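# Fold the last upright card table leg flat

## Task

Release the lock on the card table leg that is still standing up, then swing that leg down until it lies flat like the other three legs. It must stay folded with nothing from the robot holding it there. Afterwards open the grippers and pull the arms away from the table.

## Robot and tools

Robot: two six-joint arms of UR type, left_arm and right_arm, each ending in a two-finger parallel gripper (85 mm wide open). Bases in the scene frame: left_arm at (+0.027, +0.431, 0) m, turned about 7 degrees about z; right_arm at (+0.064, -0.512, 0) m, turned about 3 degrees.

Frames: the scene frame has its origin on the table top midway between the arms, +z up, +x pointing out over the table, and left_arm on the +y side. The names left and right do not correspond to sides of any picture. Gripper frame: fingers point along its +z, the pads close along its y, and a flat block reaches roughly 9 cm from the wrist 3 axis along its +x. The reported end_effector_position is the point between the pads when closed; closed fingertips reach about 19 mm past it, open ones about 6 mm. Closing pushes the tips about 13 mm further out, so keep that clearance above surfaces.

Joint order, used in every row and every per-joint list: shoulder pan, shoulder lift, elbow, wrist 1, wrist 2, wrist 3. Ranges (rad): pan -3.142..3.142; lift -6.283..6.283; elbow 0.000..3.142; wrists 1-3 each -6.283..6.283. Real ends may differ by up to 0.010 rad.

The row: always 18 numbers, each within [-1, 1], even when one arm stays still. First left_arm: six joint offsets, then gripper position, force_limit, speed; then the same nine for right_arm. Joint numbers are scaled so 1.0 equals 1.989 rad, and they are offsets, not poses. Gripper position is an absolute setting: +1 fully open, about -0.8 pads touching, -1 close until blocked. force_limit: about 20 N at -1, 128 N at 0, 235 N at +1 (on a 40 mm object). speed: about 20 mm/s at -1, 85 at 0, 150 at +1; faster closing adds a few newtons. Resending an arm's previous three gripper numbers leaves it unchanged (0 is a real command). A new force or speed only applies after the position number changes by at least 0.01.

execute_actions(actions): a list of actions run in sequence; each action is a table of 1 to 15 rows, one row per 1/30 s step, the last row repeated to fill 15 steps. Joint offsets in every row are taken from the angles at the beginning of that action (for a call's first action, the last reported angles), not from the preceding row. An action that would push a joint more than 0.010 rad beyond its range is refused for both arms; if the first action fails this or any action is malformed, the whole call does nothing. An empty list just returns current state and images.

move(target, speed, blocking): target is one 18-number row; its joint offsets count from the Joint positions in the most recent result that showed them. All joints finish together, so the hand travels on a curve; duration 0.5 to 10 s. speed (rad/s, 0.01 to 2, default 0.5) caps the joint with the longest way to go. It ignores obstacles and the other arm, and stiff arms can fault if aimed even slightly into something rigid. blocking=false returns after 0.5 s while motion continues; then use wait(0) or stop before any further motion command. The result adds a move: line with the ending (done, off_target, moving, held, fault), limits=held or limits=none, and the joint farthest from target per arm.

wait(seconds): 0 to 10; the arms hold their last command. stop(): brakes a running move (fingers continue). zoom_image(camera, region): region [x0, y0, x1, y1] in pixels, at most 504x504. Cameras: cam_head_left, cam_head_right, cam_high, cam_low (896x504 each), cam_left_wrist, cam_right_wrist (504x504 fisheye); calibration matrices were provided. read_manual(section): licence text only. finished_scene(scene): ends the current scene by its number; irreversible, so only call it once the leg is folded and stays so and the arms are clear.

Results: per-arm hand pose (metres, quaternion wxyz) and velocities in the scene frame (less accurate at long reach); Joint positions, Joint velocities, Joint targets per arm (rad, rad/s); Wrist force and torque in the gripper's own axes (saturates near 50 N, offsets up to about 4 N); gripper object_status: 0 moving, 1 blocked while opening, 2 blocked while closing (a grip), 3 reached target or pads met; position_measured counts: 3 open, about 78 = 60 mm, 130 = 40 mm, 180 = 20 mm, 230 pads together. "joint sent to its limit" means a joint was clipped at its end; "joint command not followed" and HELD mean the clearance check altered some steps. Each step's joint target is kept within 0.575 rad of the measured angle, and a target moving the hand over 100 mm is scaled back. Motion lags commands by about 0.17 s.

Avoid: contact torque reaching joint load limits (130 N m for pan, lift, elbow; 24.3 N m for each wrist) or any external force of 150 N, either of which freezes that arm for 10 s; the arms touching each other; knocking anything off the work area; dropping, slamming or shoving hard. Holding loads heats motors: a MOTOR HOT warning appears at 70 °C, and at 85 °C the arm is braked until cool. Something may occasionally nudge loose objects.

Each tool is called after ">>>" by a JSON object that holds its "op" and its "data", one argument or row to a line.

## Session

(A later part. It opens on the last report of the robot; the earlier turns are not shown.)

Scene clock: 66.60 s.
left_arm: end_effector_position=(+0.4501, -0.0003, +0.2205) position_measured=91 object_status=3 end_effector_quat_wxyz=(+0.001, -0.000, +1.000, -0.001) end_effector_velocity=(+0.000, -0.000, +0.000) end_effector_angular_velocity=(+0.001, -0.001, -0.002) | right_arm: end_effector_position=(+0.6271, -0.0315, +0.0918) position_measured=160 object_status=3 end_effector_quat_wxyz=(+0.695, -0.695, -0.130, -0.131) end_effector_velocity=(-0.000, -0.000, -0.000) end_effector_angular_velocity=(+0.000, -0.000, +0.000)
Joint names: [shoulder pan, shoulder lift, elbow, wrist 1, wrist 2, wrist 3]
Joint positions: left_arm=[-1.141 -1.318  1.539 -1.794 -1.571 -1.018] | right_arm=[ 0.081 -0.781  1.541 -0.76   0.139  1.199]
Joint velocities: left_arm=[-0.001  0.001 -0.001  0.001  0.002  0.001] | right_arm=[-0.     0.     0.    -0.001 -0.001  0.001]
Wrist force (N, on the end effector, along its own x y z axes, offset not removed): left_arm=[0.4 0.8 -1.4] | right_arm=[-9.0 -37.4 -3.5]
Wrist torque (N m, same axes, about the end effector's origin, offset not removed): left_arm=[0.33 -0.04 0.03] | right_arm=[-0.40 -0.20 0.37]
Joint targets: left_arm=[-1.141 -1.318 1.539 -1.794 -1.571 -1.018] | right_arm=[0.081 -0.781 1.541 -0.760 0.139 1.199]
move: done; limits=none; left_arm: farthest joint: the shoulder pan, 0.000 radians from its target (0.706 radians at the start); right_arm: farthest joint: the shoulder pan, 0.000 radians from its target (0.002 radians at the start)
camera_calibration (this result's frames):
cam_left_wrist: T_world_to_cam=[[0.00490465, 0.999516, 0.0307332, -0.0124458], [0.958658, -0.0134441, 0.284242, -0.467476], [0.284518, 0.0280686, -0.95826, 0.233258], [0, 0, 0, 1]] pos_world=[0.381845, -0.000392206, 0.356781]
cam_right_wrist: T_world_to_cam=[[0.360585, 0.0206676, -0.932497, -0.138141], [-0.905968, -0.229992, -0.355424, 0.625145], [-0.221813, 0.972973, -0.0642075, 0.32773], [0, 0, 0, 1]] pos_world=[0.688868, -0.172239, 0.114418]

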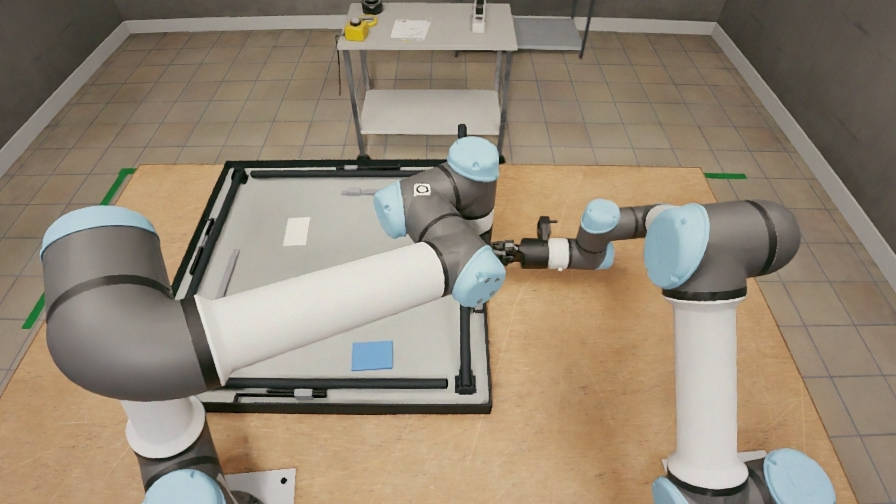

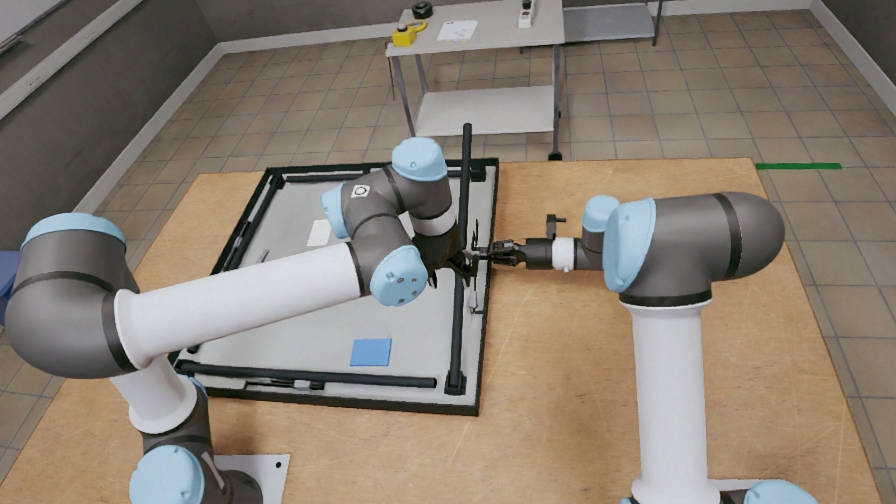

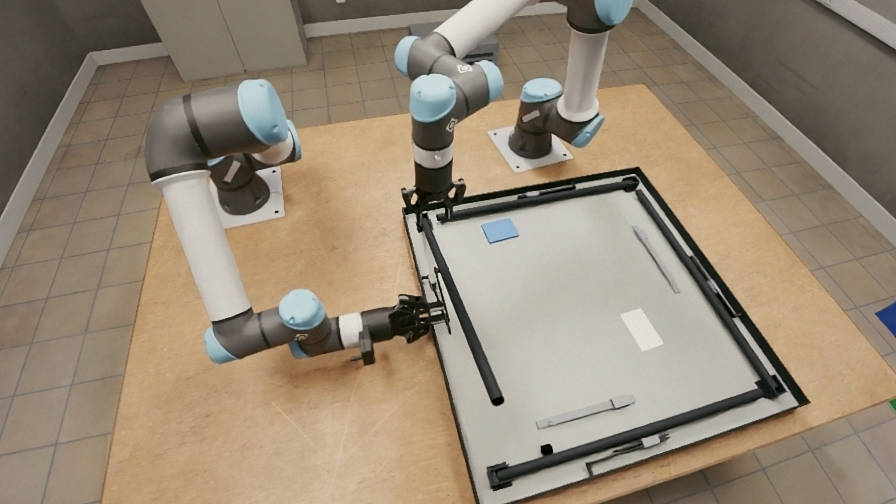

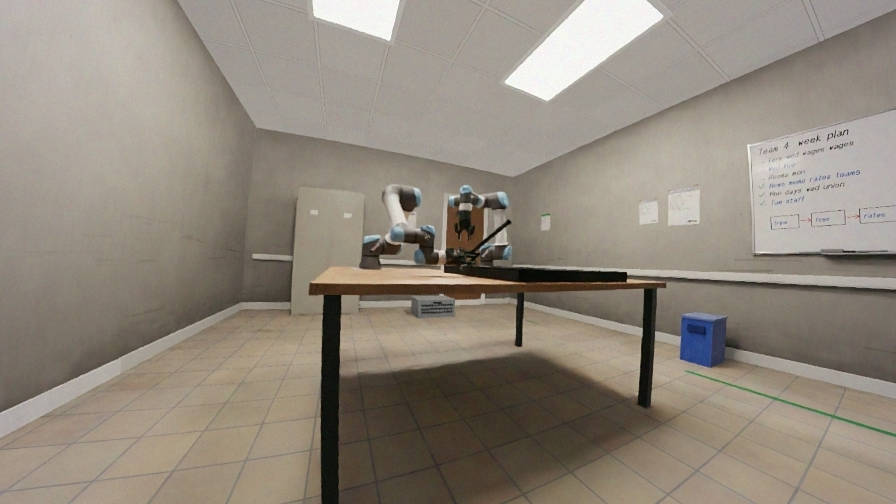

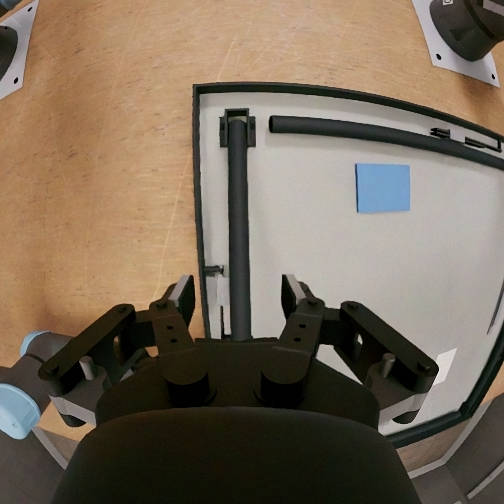

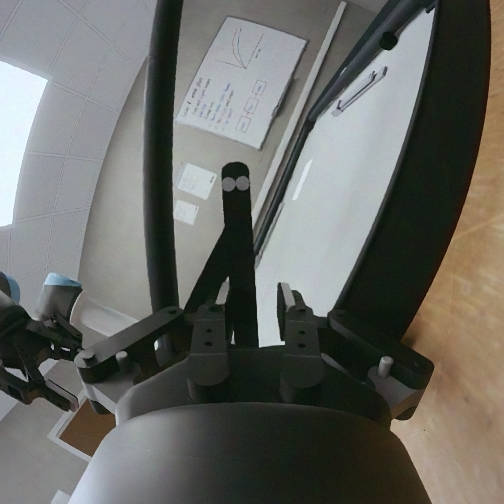

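>>> {"op": "move", "data": {
  "target": [0,0.053,0.0975,-0.15,0,0,0.1,-0.8,0,0,-0.005,0,0.005,0,0,-0.25,-0.7,0],
  "speed": 0.3
}}

>>> {"op": "move", "data": {
  "target": [0,0,0,0,0,0,-1,-0.8,0,0,0,0,0,0,0,-0.25,-0.7,0]
}}

Scene clock: 72.33 s.
left_arm: end_effector_position=(+0.4501, -0.0004, +0.0980) position_measured=117 object_status=3 end_effector_quat_wxyz=(+0.000, -0.000, +1.000, -0.000) end_effector_velocity=(+0.000, -0.000, -0.000) end_effector_angular_velocity=(-0.000, -0.000, -0.000) | right_arm: end_effector_position=(+0.6268, -0.0316, +0.0976) position_measured=160 object_status=3 end_effector_quat_wxyz=(+0.695, -0.695, -0.130, -0.131) end_effector_velocity=(-0.001, +0.000, -0.000) end_effector_angular_velocity=(-0.000, +0.001, +0.000)
Joint names: [shoulder pan, shoulder lift, elbow, wrist 1, wrist 2, wrist 3]
Joint positions: left_arm=[-1.141 -1.213  1.733 -2.092 -1.571 -1.018] | right_arm=[ 0.081 -0.791  1.541 -0.75   0.139  1.199]
Joint velocities: left_arm=[-0.     0.001  0.    -0.002 -0.     0.   ] | right_arm=[ 0.001 -0.001  0.002  0.     0.001  0.   ]
Wrist force (N, on the end effector, along its own x y z axes, offset not removed): left_arm=[-2.2 2.4 0.0] | right_arm=[-9.8 -3.0 0.2]
Wrist torque (N m, same axes, about the end effector's origin, offset not removed): left_arm=[0.50 0.32 0.00] | right_arm=[-0.38 -0.22 -0.19]
Joint targets: left_arm=[-1.141 -1.213 1.733 -2.092 -1.571 -1.018] | right_arm=[0.081 -0.791 1.541 -0.750 0.139 1.199]
move: done; limits=none; left_arm: farthest joint: the shoulder pan, 0.000 radians from its target (0.000 radians at the start); right_arm: farthest joint: the shoulder pan, 0.000 radians from its target (0.000 radians at the start)
camera_calibration (this result's frames):
cam_left_wrist: T_world_to_cam=[[0.00502582, 0.99949, 0.0315486, -0.0086965], [0.958809, -0.0137767, 0.283716, -0.432685], [0.284006, 0.0288231, -0.958389, 0.116077], [0, 0, 0, 1]] pos_world=[0.381939, -0.000614587, 0.234281]
cam_right_wrist: T_world_to_cam=[[0.36057, 0.0206463, -0.932504, -0.132596], [-0.905988, -0.229935, -0.355409, 0.626958], [-0.221753, 0.972987, -0.0642024, 0.328072], [0, 0, 0, 1]] pos_world=[0.688578, -0.172313, 0.120243]

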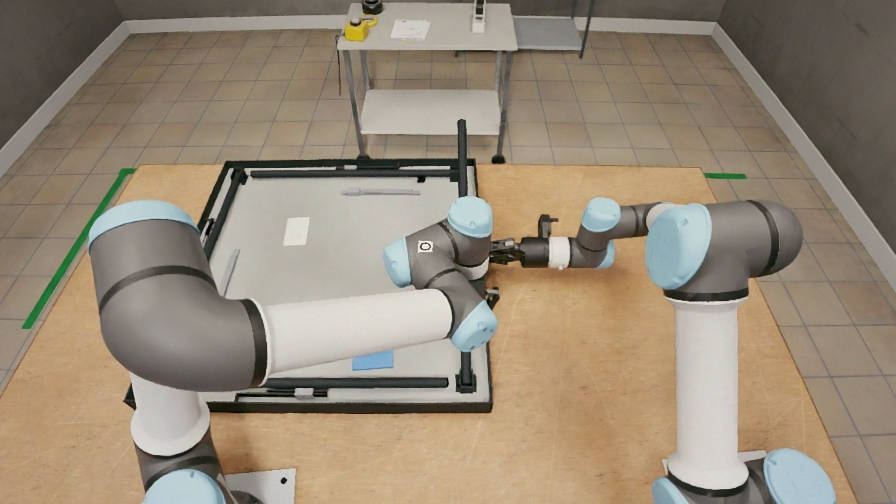

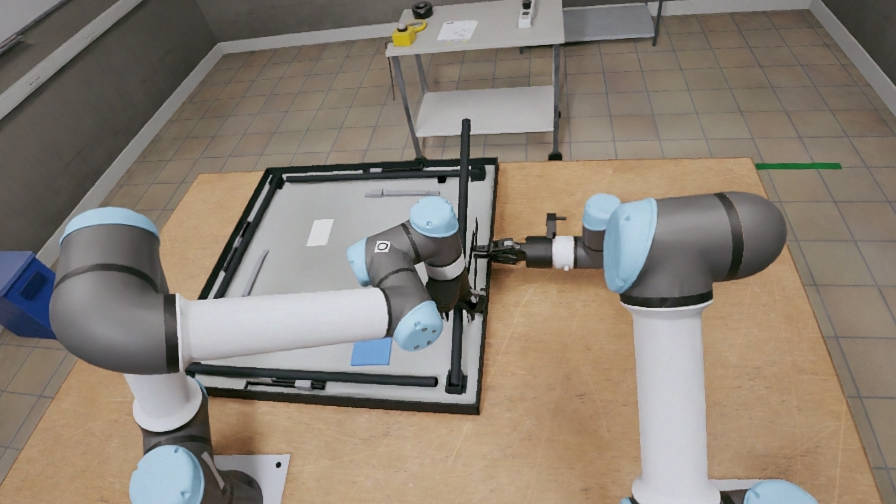

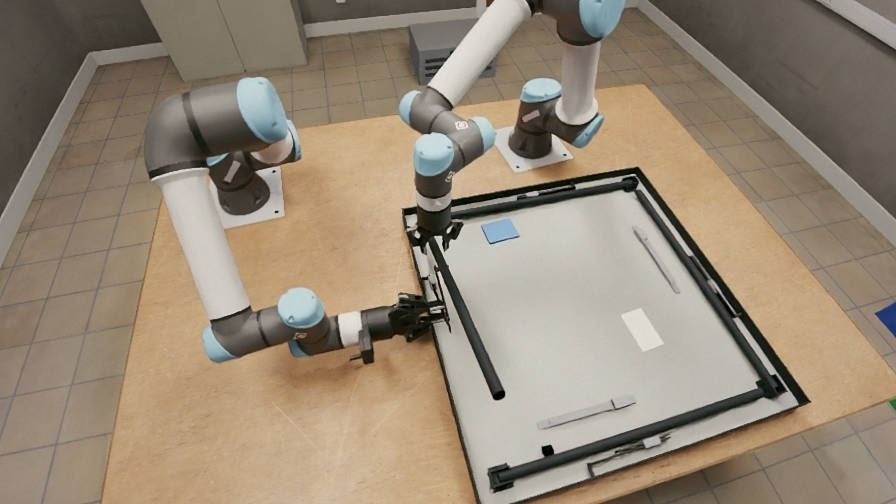

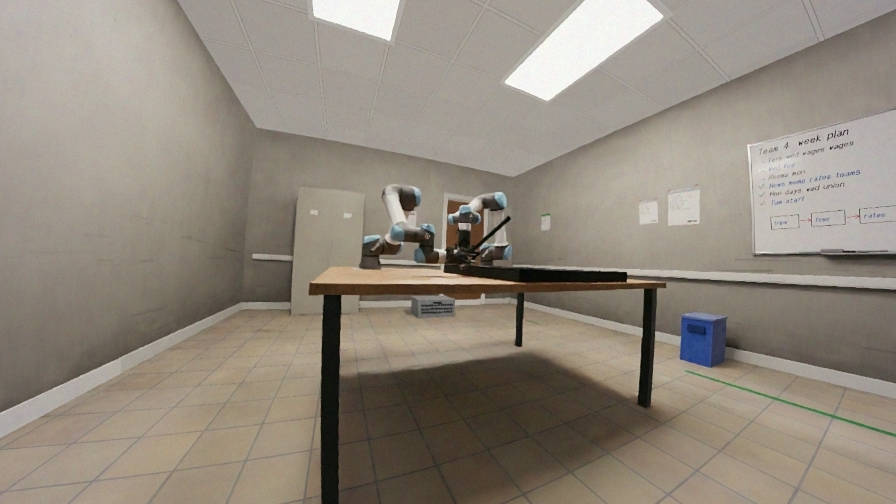

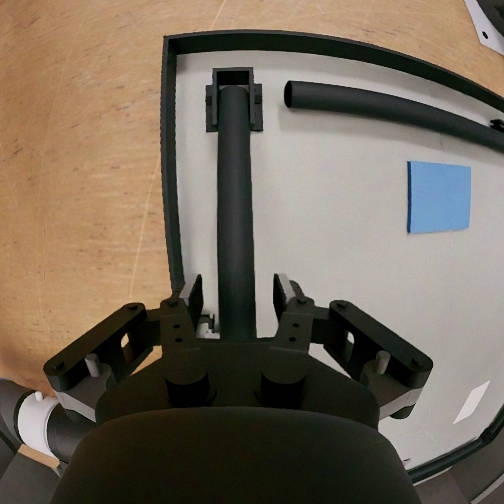

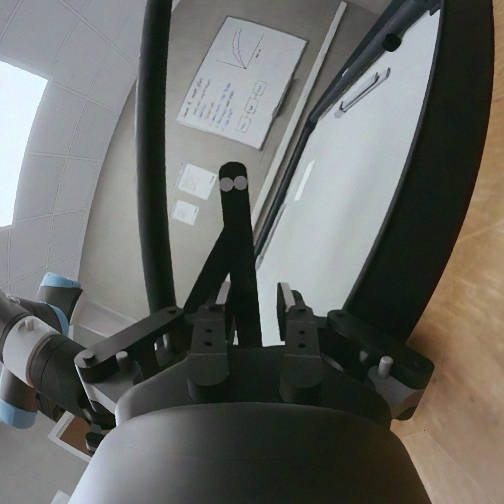

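Scene clock: 72.90 s.
left_arm: end_effector_position=(+0.4501, -0.0005, +0.0980) position_measured=178 object_status=2 end_effector_quat_wxyz=(+0.000, -0.000, +1.000, -0.001) end_effector_velocity=(+0.000, -0.000, +0.000) end_effector_angular_velocity=(-0.001, +0.000, +0.000) | right_arm: end_effector_position=(+0.6268, -0.0316, +0.0976) position_measured=160 object_status=3 end_effector_quat_wxyz=(+0.695, -0.695, -0.130, -0.131) end_effector_velocity=(+0.000, -0.000, +0.000) end_effector_angular_velocity=(+0.000, -0.001, +0.001)
Joint names: [shoulder pan, shoulder lift, elbow, wrist 1, wrist 2, wrist 3]
Joint positions: left_arm=[-1.141 -1.213  1.733 -2.092 -1.571 -1.018] | right_arm=[ 0.081 -0.791  1.541 -0.75   0.139  1.199]
Joint velocities: left_arm=[ 0.     0.    -0.001  0.001 -0.001  0.   ] | right_arm=[-0.     0.    -0.001  0.    -0.001 -0.   ]
Wrist force (N, on the end effector, along its own x y z axes, offset not removed): left_arm=[-2.2 -11.9 -1.9] | right_arm=[-9.6 -2.7 2.3]
Wrist torque (N m, same axes, about the end effector's origin, offset not removed): left_arm=[0.36 0.08 -0.20] | right_arm=[-0.42 -0.01 -0.15]
Joint targets: left_arm=[-1.141 -1.213 1.733 -2.092 -1.571 -1.018] | right_arm=[0.081 -0.791 1.541 -0.750 0.139 1.199]
move: done; limits=none; left_arm: farthest joint: the shoulder pan, 0.000 radians from its target (0.000 radians at the start); right_arm: farthest joint: the shoulder pan, 0.000 radians from its target (0.000 radians at the start)
camera_calibration (this result's frames):
cam_left_wrist: T_world_to_cam=[[0.00502243, 0.999499, 0.0312582, -0.00859116], [0.958781, -0.0136939, 0.283817, -0.432711], [0.284103, 0.0285443, -0.958369, 0.116037], [0, 0, 0, 1]] pos_world=[0.381952, -0.000650844, 0.234286]
cam_right_wrist: T_world_to_cam=[[0.360575, 0.0206469, -0.932502, -0.132594], [-0.905986, -0.229935, -0.355413, 0.626958], [-0.221753, 0.972987, -0.0642028, 0.328072], [0, 0, 0, 1]] pos_world=[0.688576, -0.172313, 0.120248]

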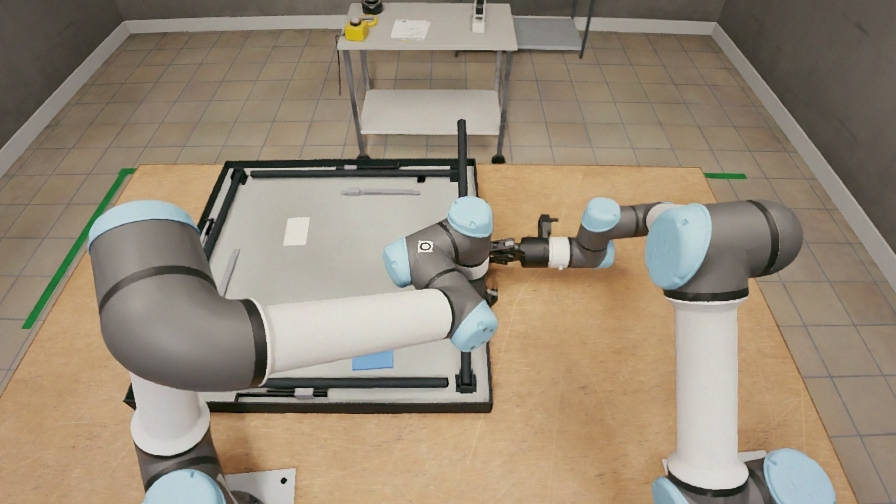

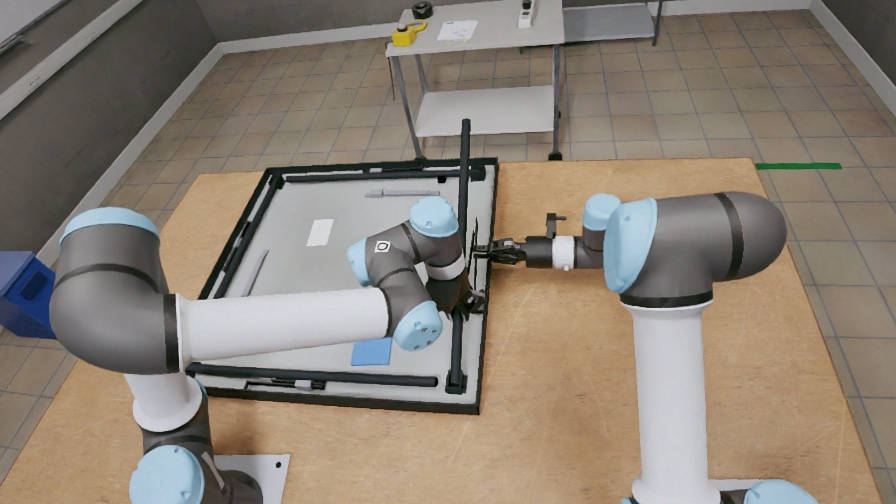

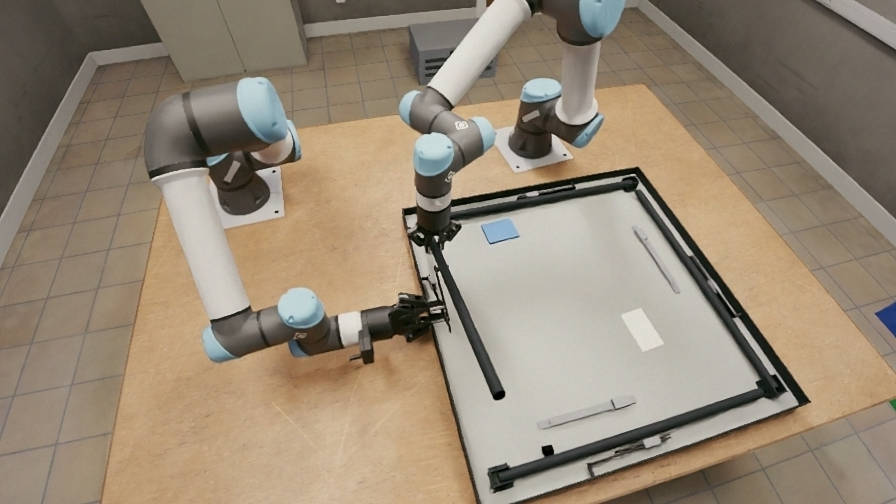

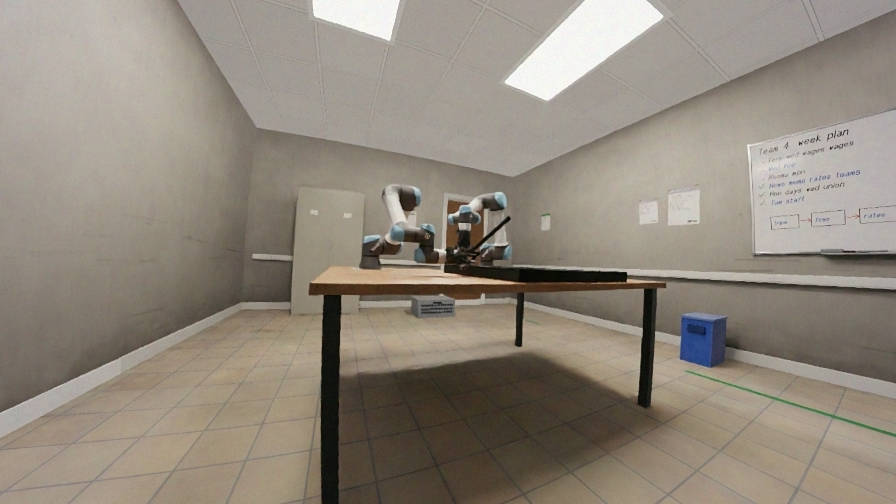

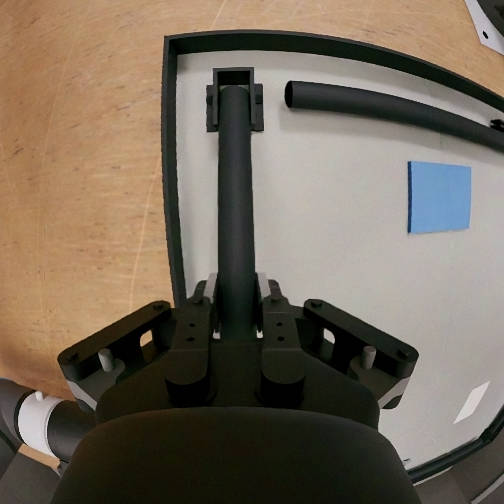

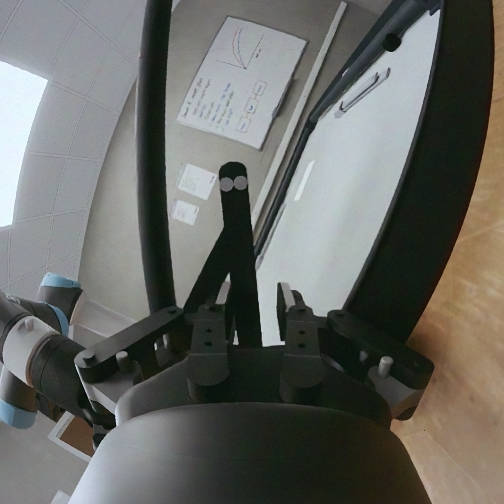

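>>> {"op": "move", "data": {
  "target": [0,0,0,0,0,0,-1,-0.8,0,-0.06,-0.021,0.042,-0.021,-0.06,0,-0.25,-0.7,0],
  "speed": 0.15
}}

>>> {"op": "move", "data": {
  "target": [0.0065,0.0377,0.017,-0.0548,0,0.0065,-1,-0.8,0,-0.1,-0.03,0,0,-0.1,0,-0.25,-0.7,0],
  "speed": 0.12
}}

Scene clock: 78.40 s.
left_arm: end_effector_position=(+0.4501, -0.0005, +0.0980) position_measured=178 object_status=2 end_effector_quat_wxyz=(+0.000, -0.000, +1.000, -0.001) end_effector_velocity=(-0.000, +0.001, -0.000) end_effector_angular_velocity=(+0.002, +0.001, +0.000) | right_arm: end_effector_position=(+0.6238, -0.1004, +0.0981) position_measured=160 object_status=3 end_effector_quat_wxyz=(+0.695, -0.695, -0.130, -0.131) end_effector_velocity=(-0.000, -0.000, -0.001) end_effector_angular_velocity=(-0.000, +0.002, -0.000)
Joint names: [shoulder pan, shoulder lift, elbow, wrist 1, wrist 2, wrist 3]
Joint positions: left_arm=[-1.141 -1.213  1.733 -2.092 -1.571 -1.018] | right_arm=[-0.039 -0.833  1.624 -0.792  0.02   1.199]
Joint velocities: left_arm=[ 0.    -0.     0.001  0.001  0.    -0.   ] | right_arm=[-0.     0.001  0.     0.001 -0.    -0.   ]
Wrist force (N, on the end effector, along its own x y z axes, offset not removed): left_arm=[1.3 5.6 10.2] | right_arm=[0.1 -0.1 -0.5]
Wrist torque (N m, same axes, about the end effector's origin, offset not removed): left_arm=[0.59 0.22 -0.15] | right_arm=[-0.10 0.00 -0.04]
Joint targets: left_arm=[-1.141 -1.213 1.733 -2.092 -1.571 -1.018] | right_arm=[-0.039 -0.833 1.624 -0.792 0.020 1.199]
move: done; limits=none; left_arm: farthest joint: the shoulder pan, 0.000 radians from its target (0.000 radians at the start); right_arm: farthest joint: the shoulder pan, 0.000 radians from its target (0.119 radians at the start)
camera_calibration (this result's frames):
cam_left_wrist: T_world_to_cam=[[0.00502262, 0.999499, 0.031254, -0.00859371], [0.958779, -0.0136931, 0.283824, -0.432712], [0.28411, 0.0285402, -0.958367, 0.116041], [0, 0, 0, 1]] pos_world=[0.38195, -0.000647604, 0.234293]
cam_right_wrist: T_world_to_cam=[[0.360573, 0.02066, -0.932502, -0.129658], [-0.905982, -0.229952, -0.355413, 0.608592], [-0.221773, 0.972983, -0.0641968, 0.394392], [0, 0, 0, 1]] pos_world=[0.68559, -0.241111, 0.120714]

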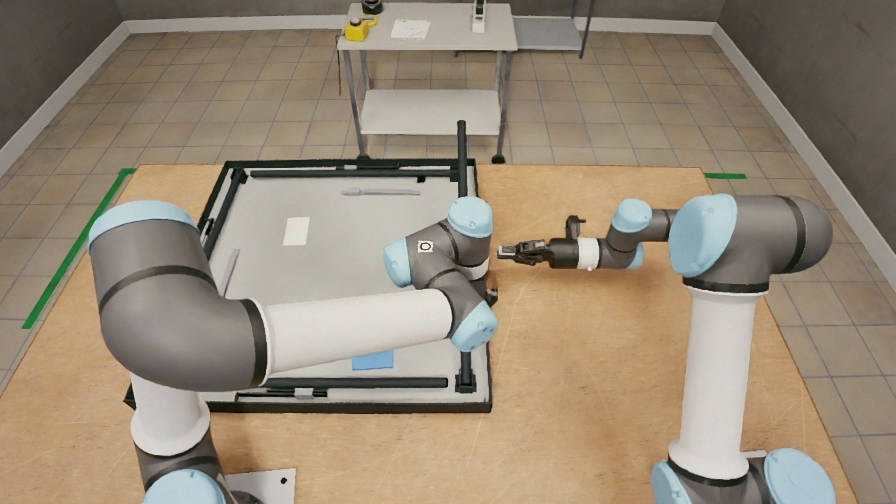

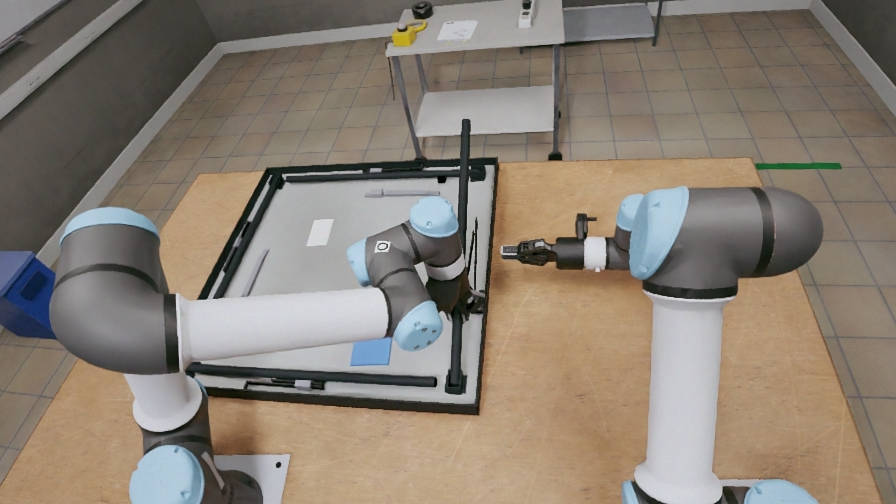

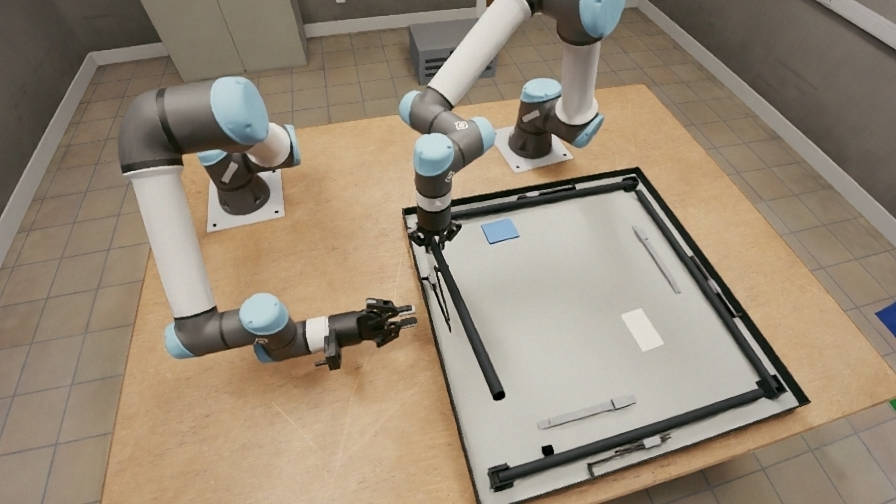

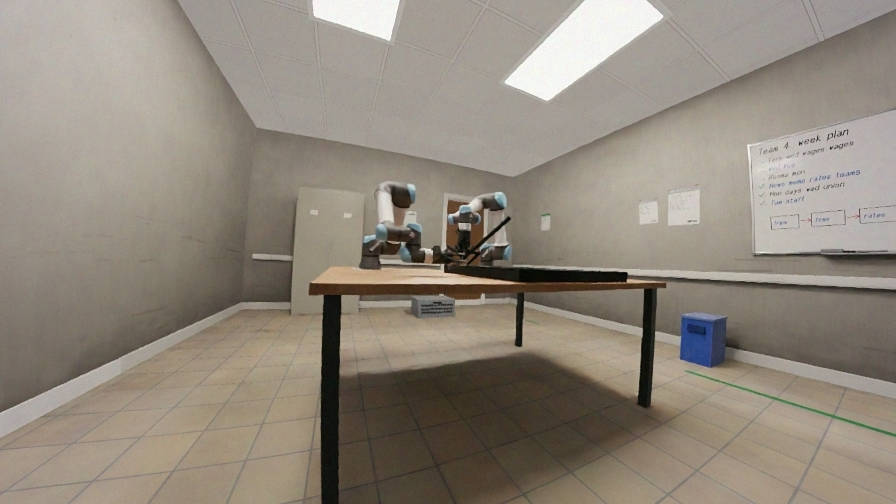

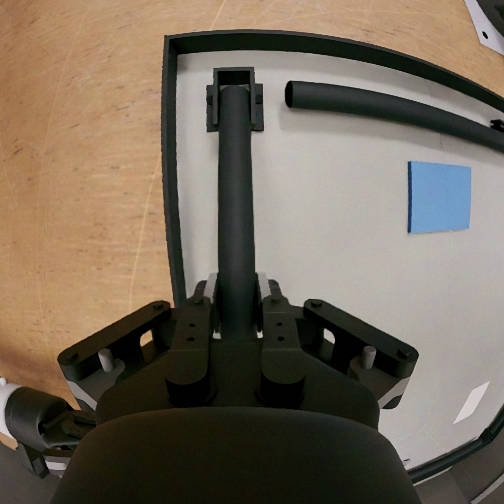

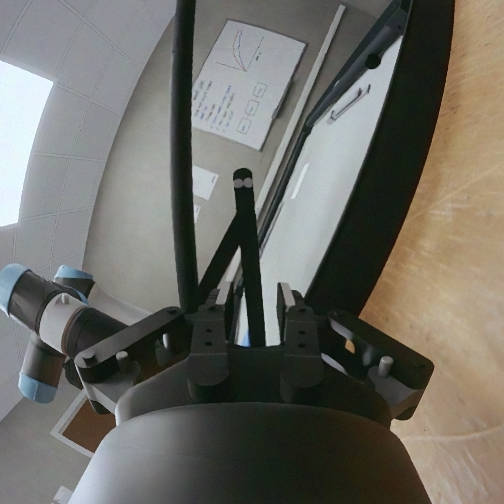

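Scene clock: 80.47 s.
left_arm: end_effector_position=(+0.4590, -0.0004, +0.0500) position_measured=178 object_status=2 end_effector_quat_wxyz=(+0.000, +0.000, +1.000, -0.001) end_effector_velocity=(+0.001, +0.000, -0.001) end_effector_angular_velocity=(+0.001, -0.002, +0.000) | right_arm: end_effector_position=(+0.6440, -0.2141, +0.1288) position_measured=160 object_status=3 end_effector_quat_wxyz=(+0.687, -0.695, -0.151, -0.151) end_effector_velocity=(-0.000, -0.000, +0.000) end_effector_angular_velocity=(+0.000, +0.000, +0.000)
Joint names: [shoulder pan, shoulder lift, elbow, wrist 1, wrist 2, wrist 3]
Joint positions: left_arm=[-1.128 -1.138  1.766 -2.201 -1.571 -1.005] | right_arm=[-0.237 -0.892  1.624 -0.792 -0.179  1.199]
Joint velocities: left_arm=[ 0.     0.001 -0.001 -0.001  0.002  0.   ] | right_arm=[-0.001 -0.001  0.     0.001 -0.001 -0.   ]
Wrist force (N, on the end effector, along its own x y z axes, offset not removed): left_arm=[10.2 -8.4 7.4] | right_arm=[-1.4 0.3 -1.0]
Wrist torque (N m, same axes, about the end effector's origin, offset not removed): left_arm=[0.47 0.17 -0.18] | right_arm=[-0.04 0.17 -0.09]
Joint targets: left_arm=[-1.128 -1.138 1.766 -2.201 -1.571 -1.005] | right_arm=[-0.237 -0.892 1.624 -0.792 -0.179 1.199]
move: done; limits=none; left_arm: farthest joint: the shoulder pan, 0.000 radians from its target (0.013 radians at the start); right_arm: farthest joint: the shoulder pan, 0.001 radians from its target (0.199 radians at the start)
camera_calibration (this result's frames):
cam_left_wrist: T_world_to_cam=[[0.00505336, 0.999509, 0.0309289, -0.00728286], [0.958811, -0.013627, 0.283716, -0.427554], [0.283998, 0.0282213, -0.958409, 0.0675549], [0, 0, 0, 1]] pos_world=[0.390795, -0.00045347, 0.186275]
cam_right_wrist: T_world_to_cam=[[0.414633, 0.0108262, -0.909924, -0.145769], [-0.883653, -0.234033, -0.405446, 0.60289], [-0.217342, 0.972168, -0.0874712, 0.511472], [0, 0, 0, 1]] pos_world=[0.704351, -0.354562, 0.156539]

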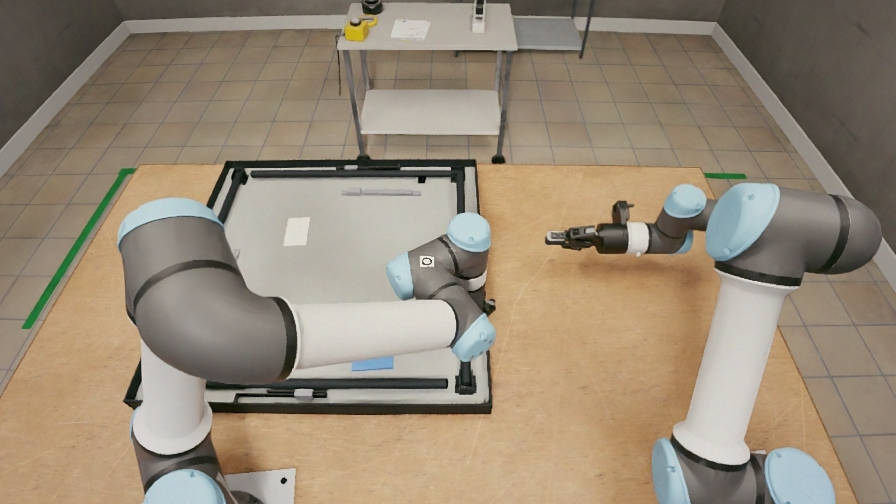

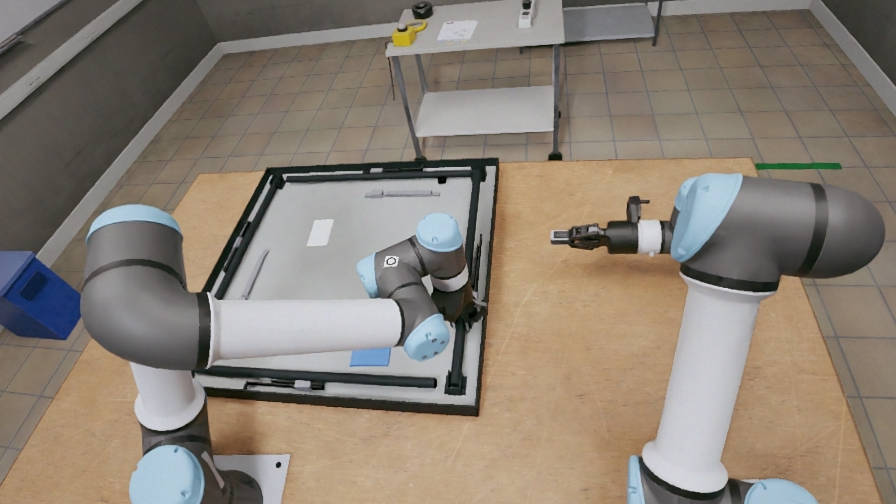

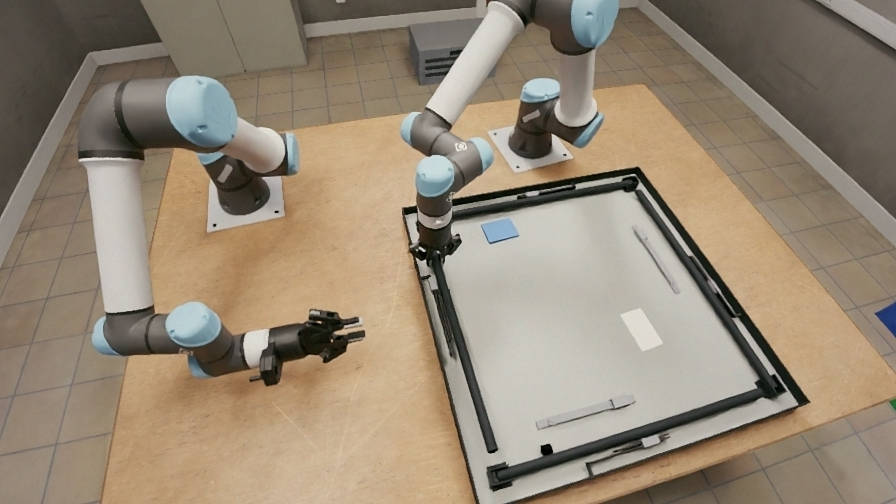

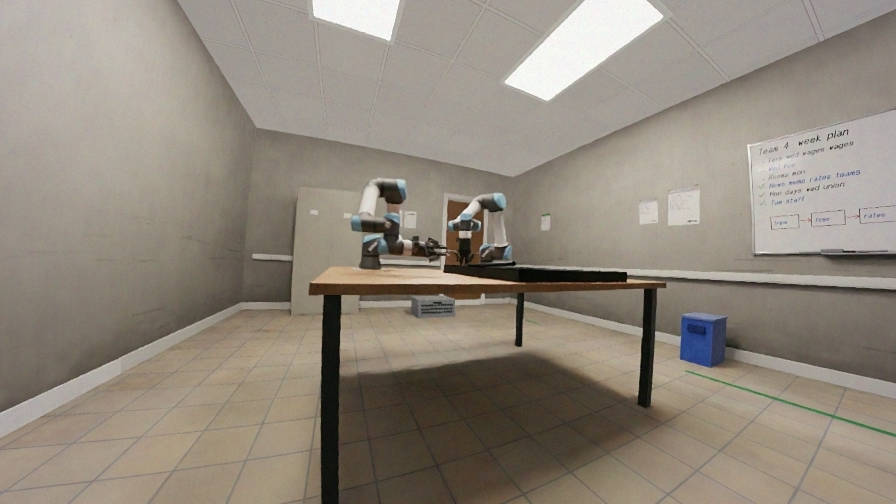

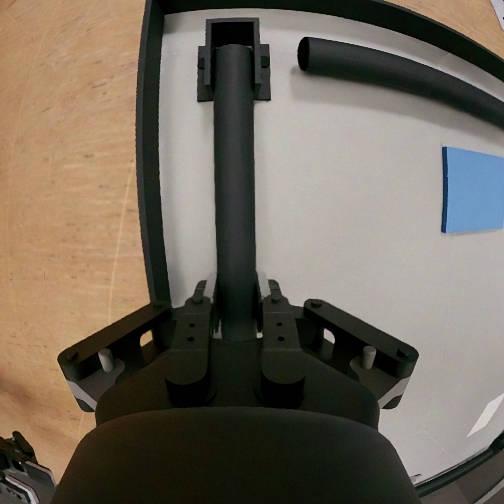

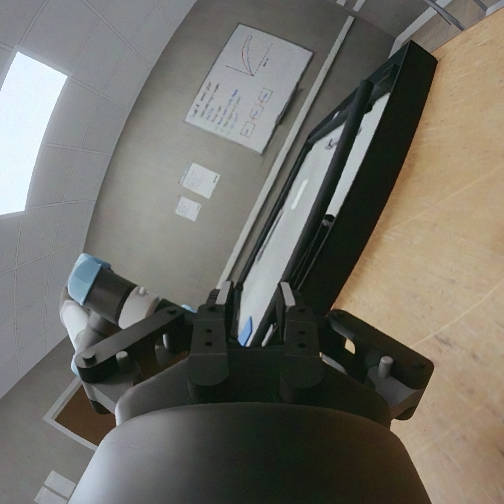

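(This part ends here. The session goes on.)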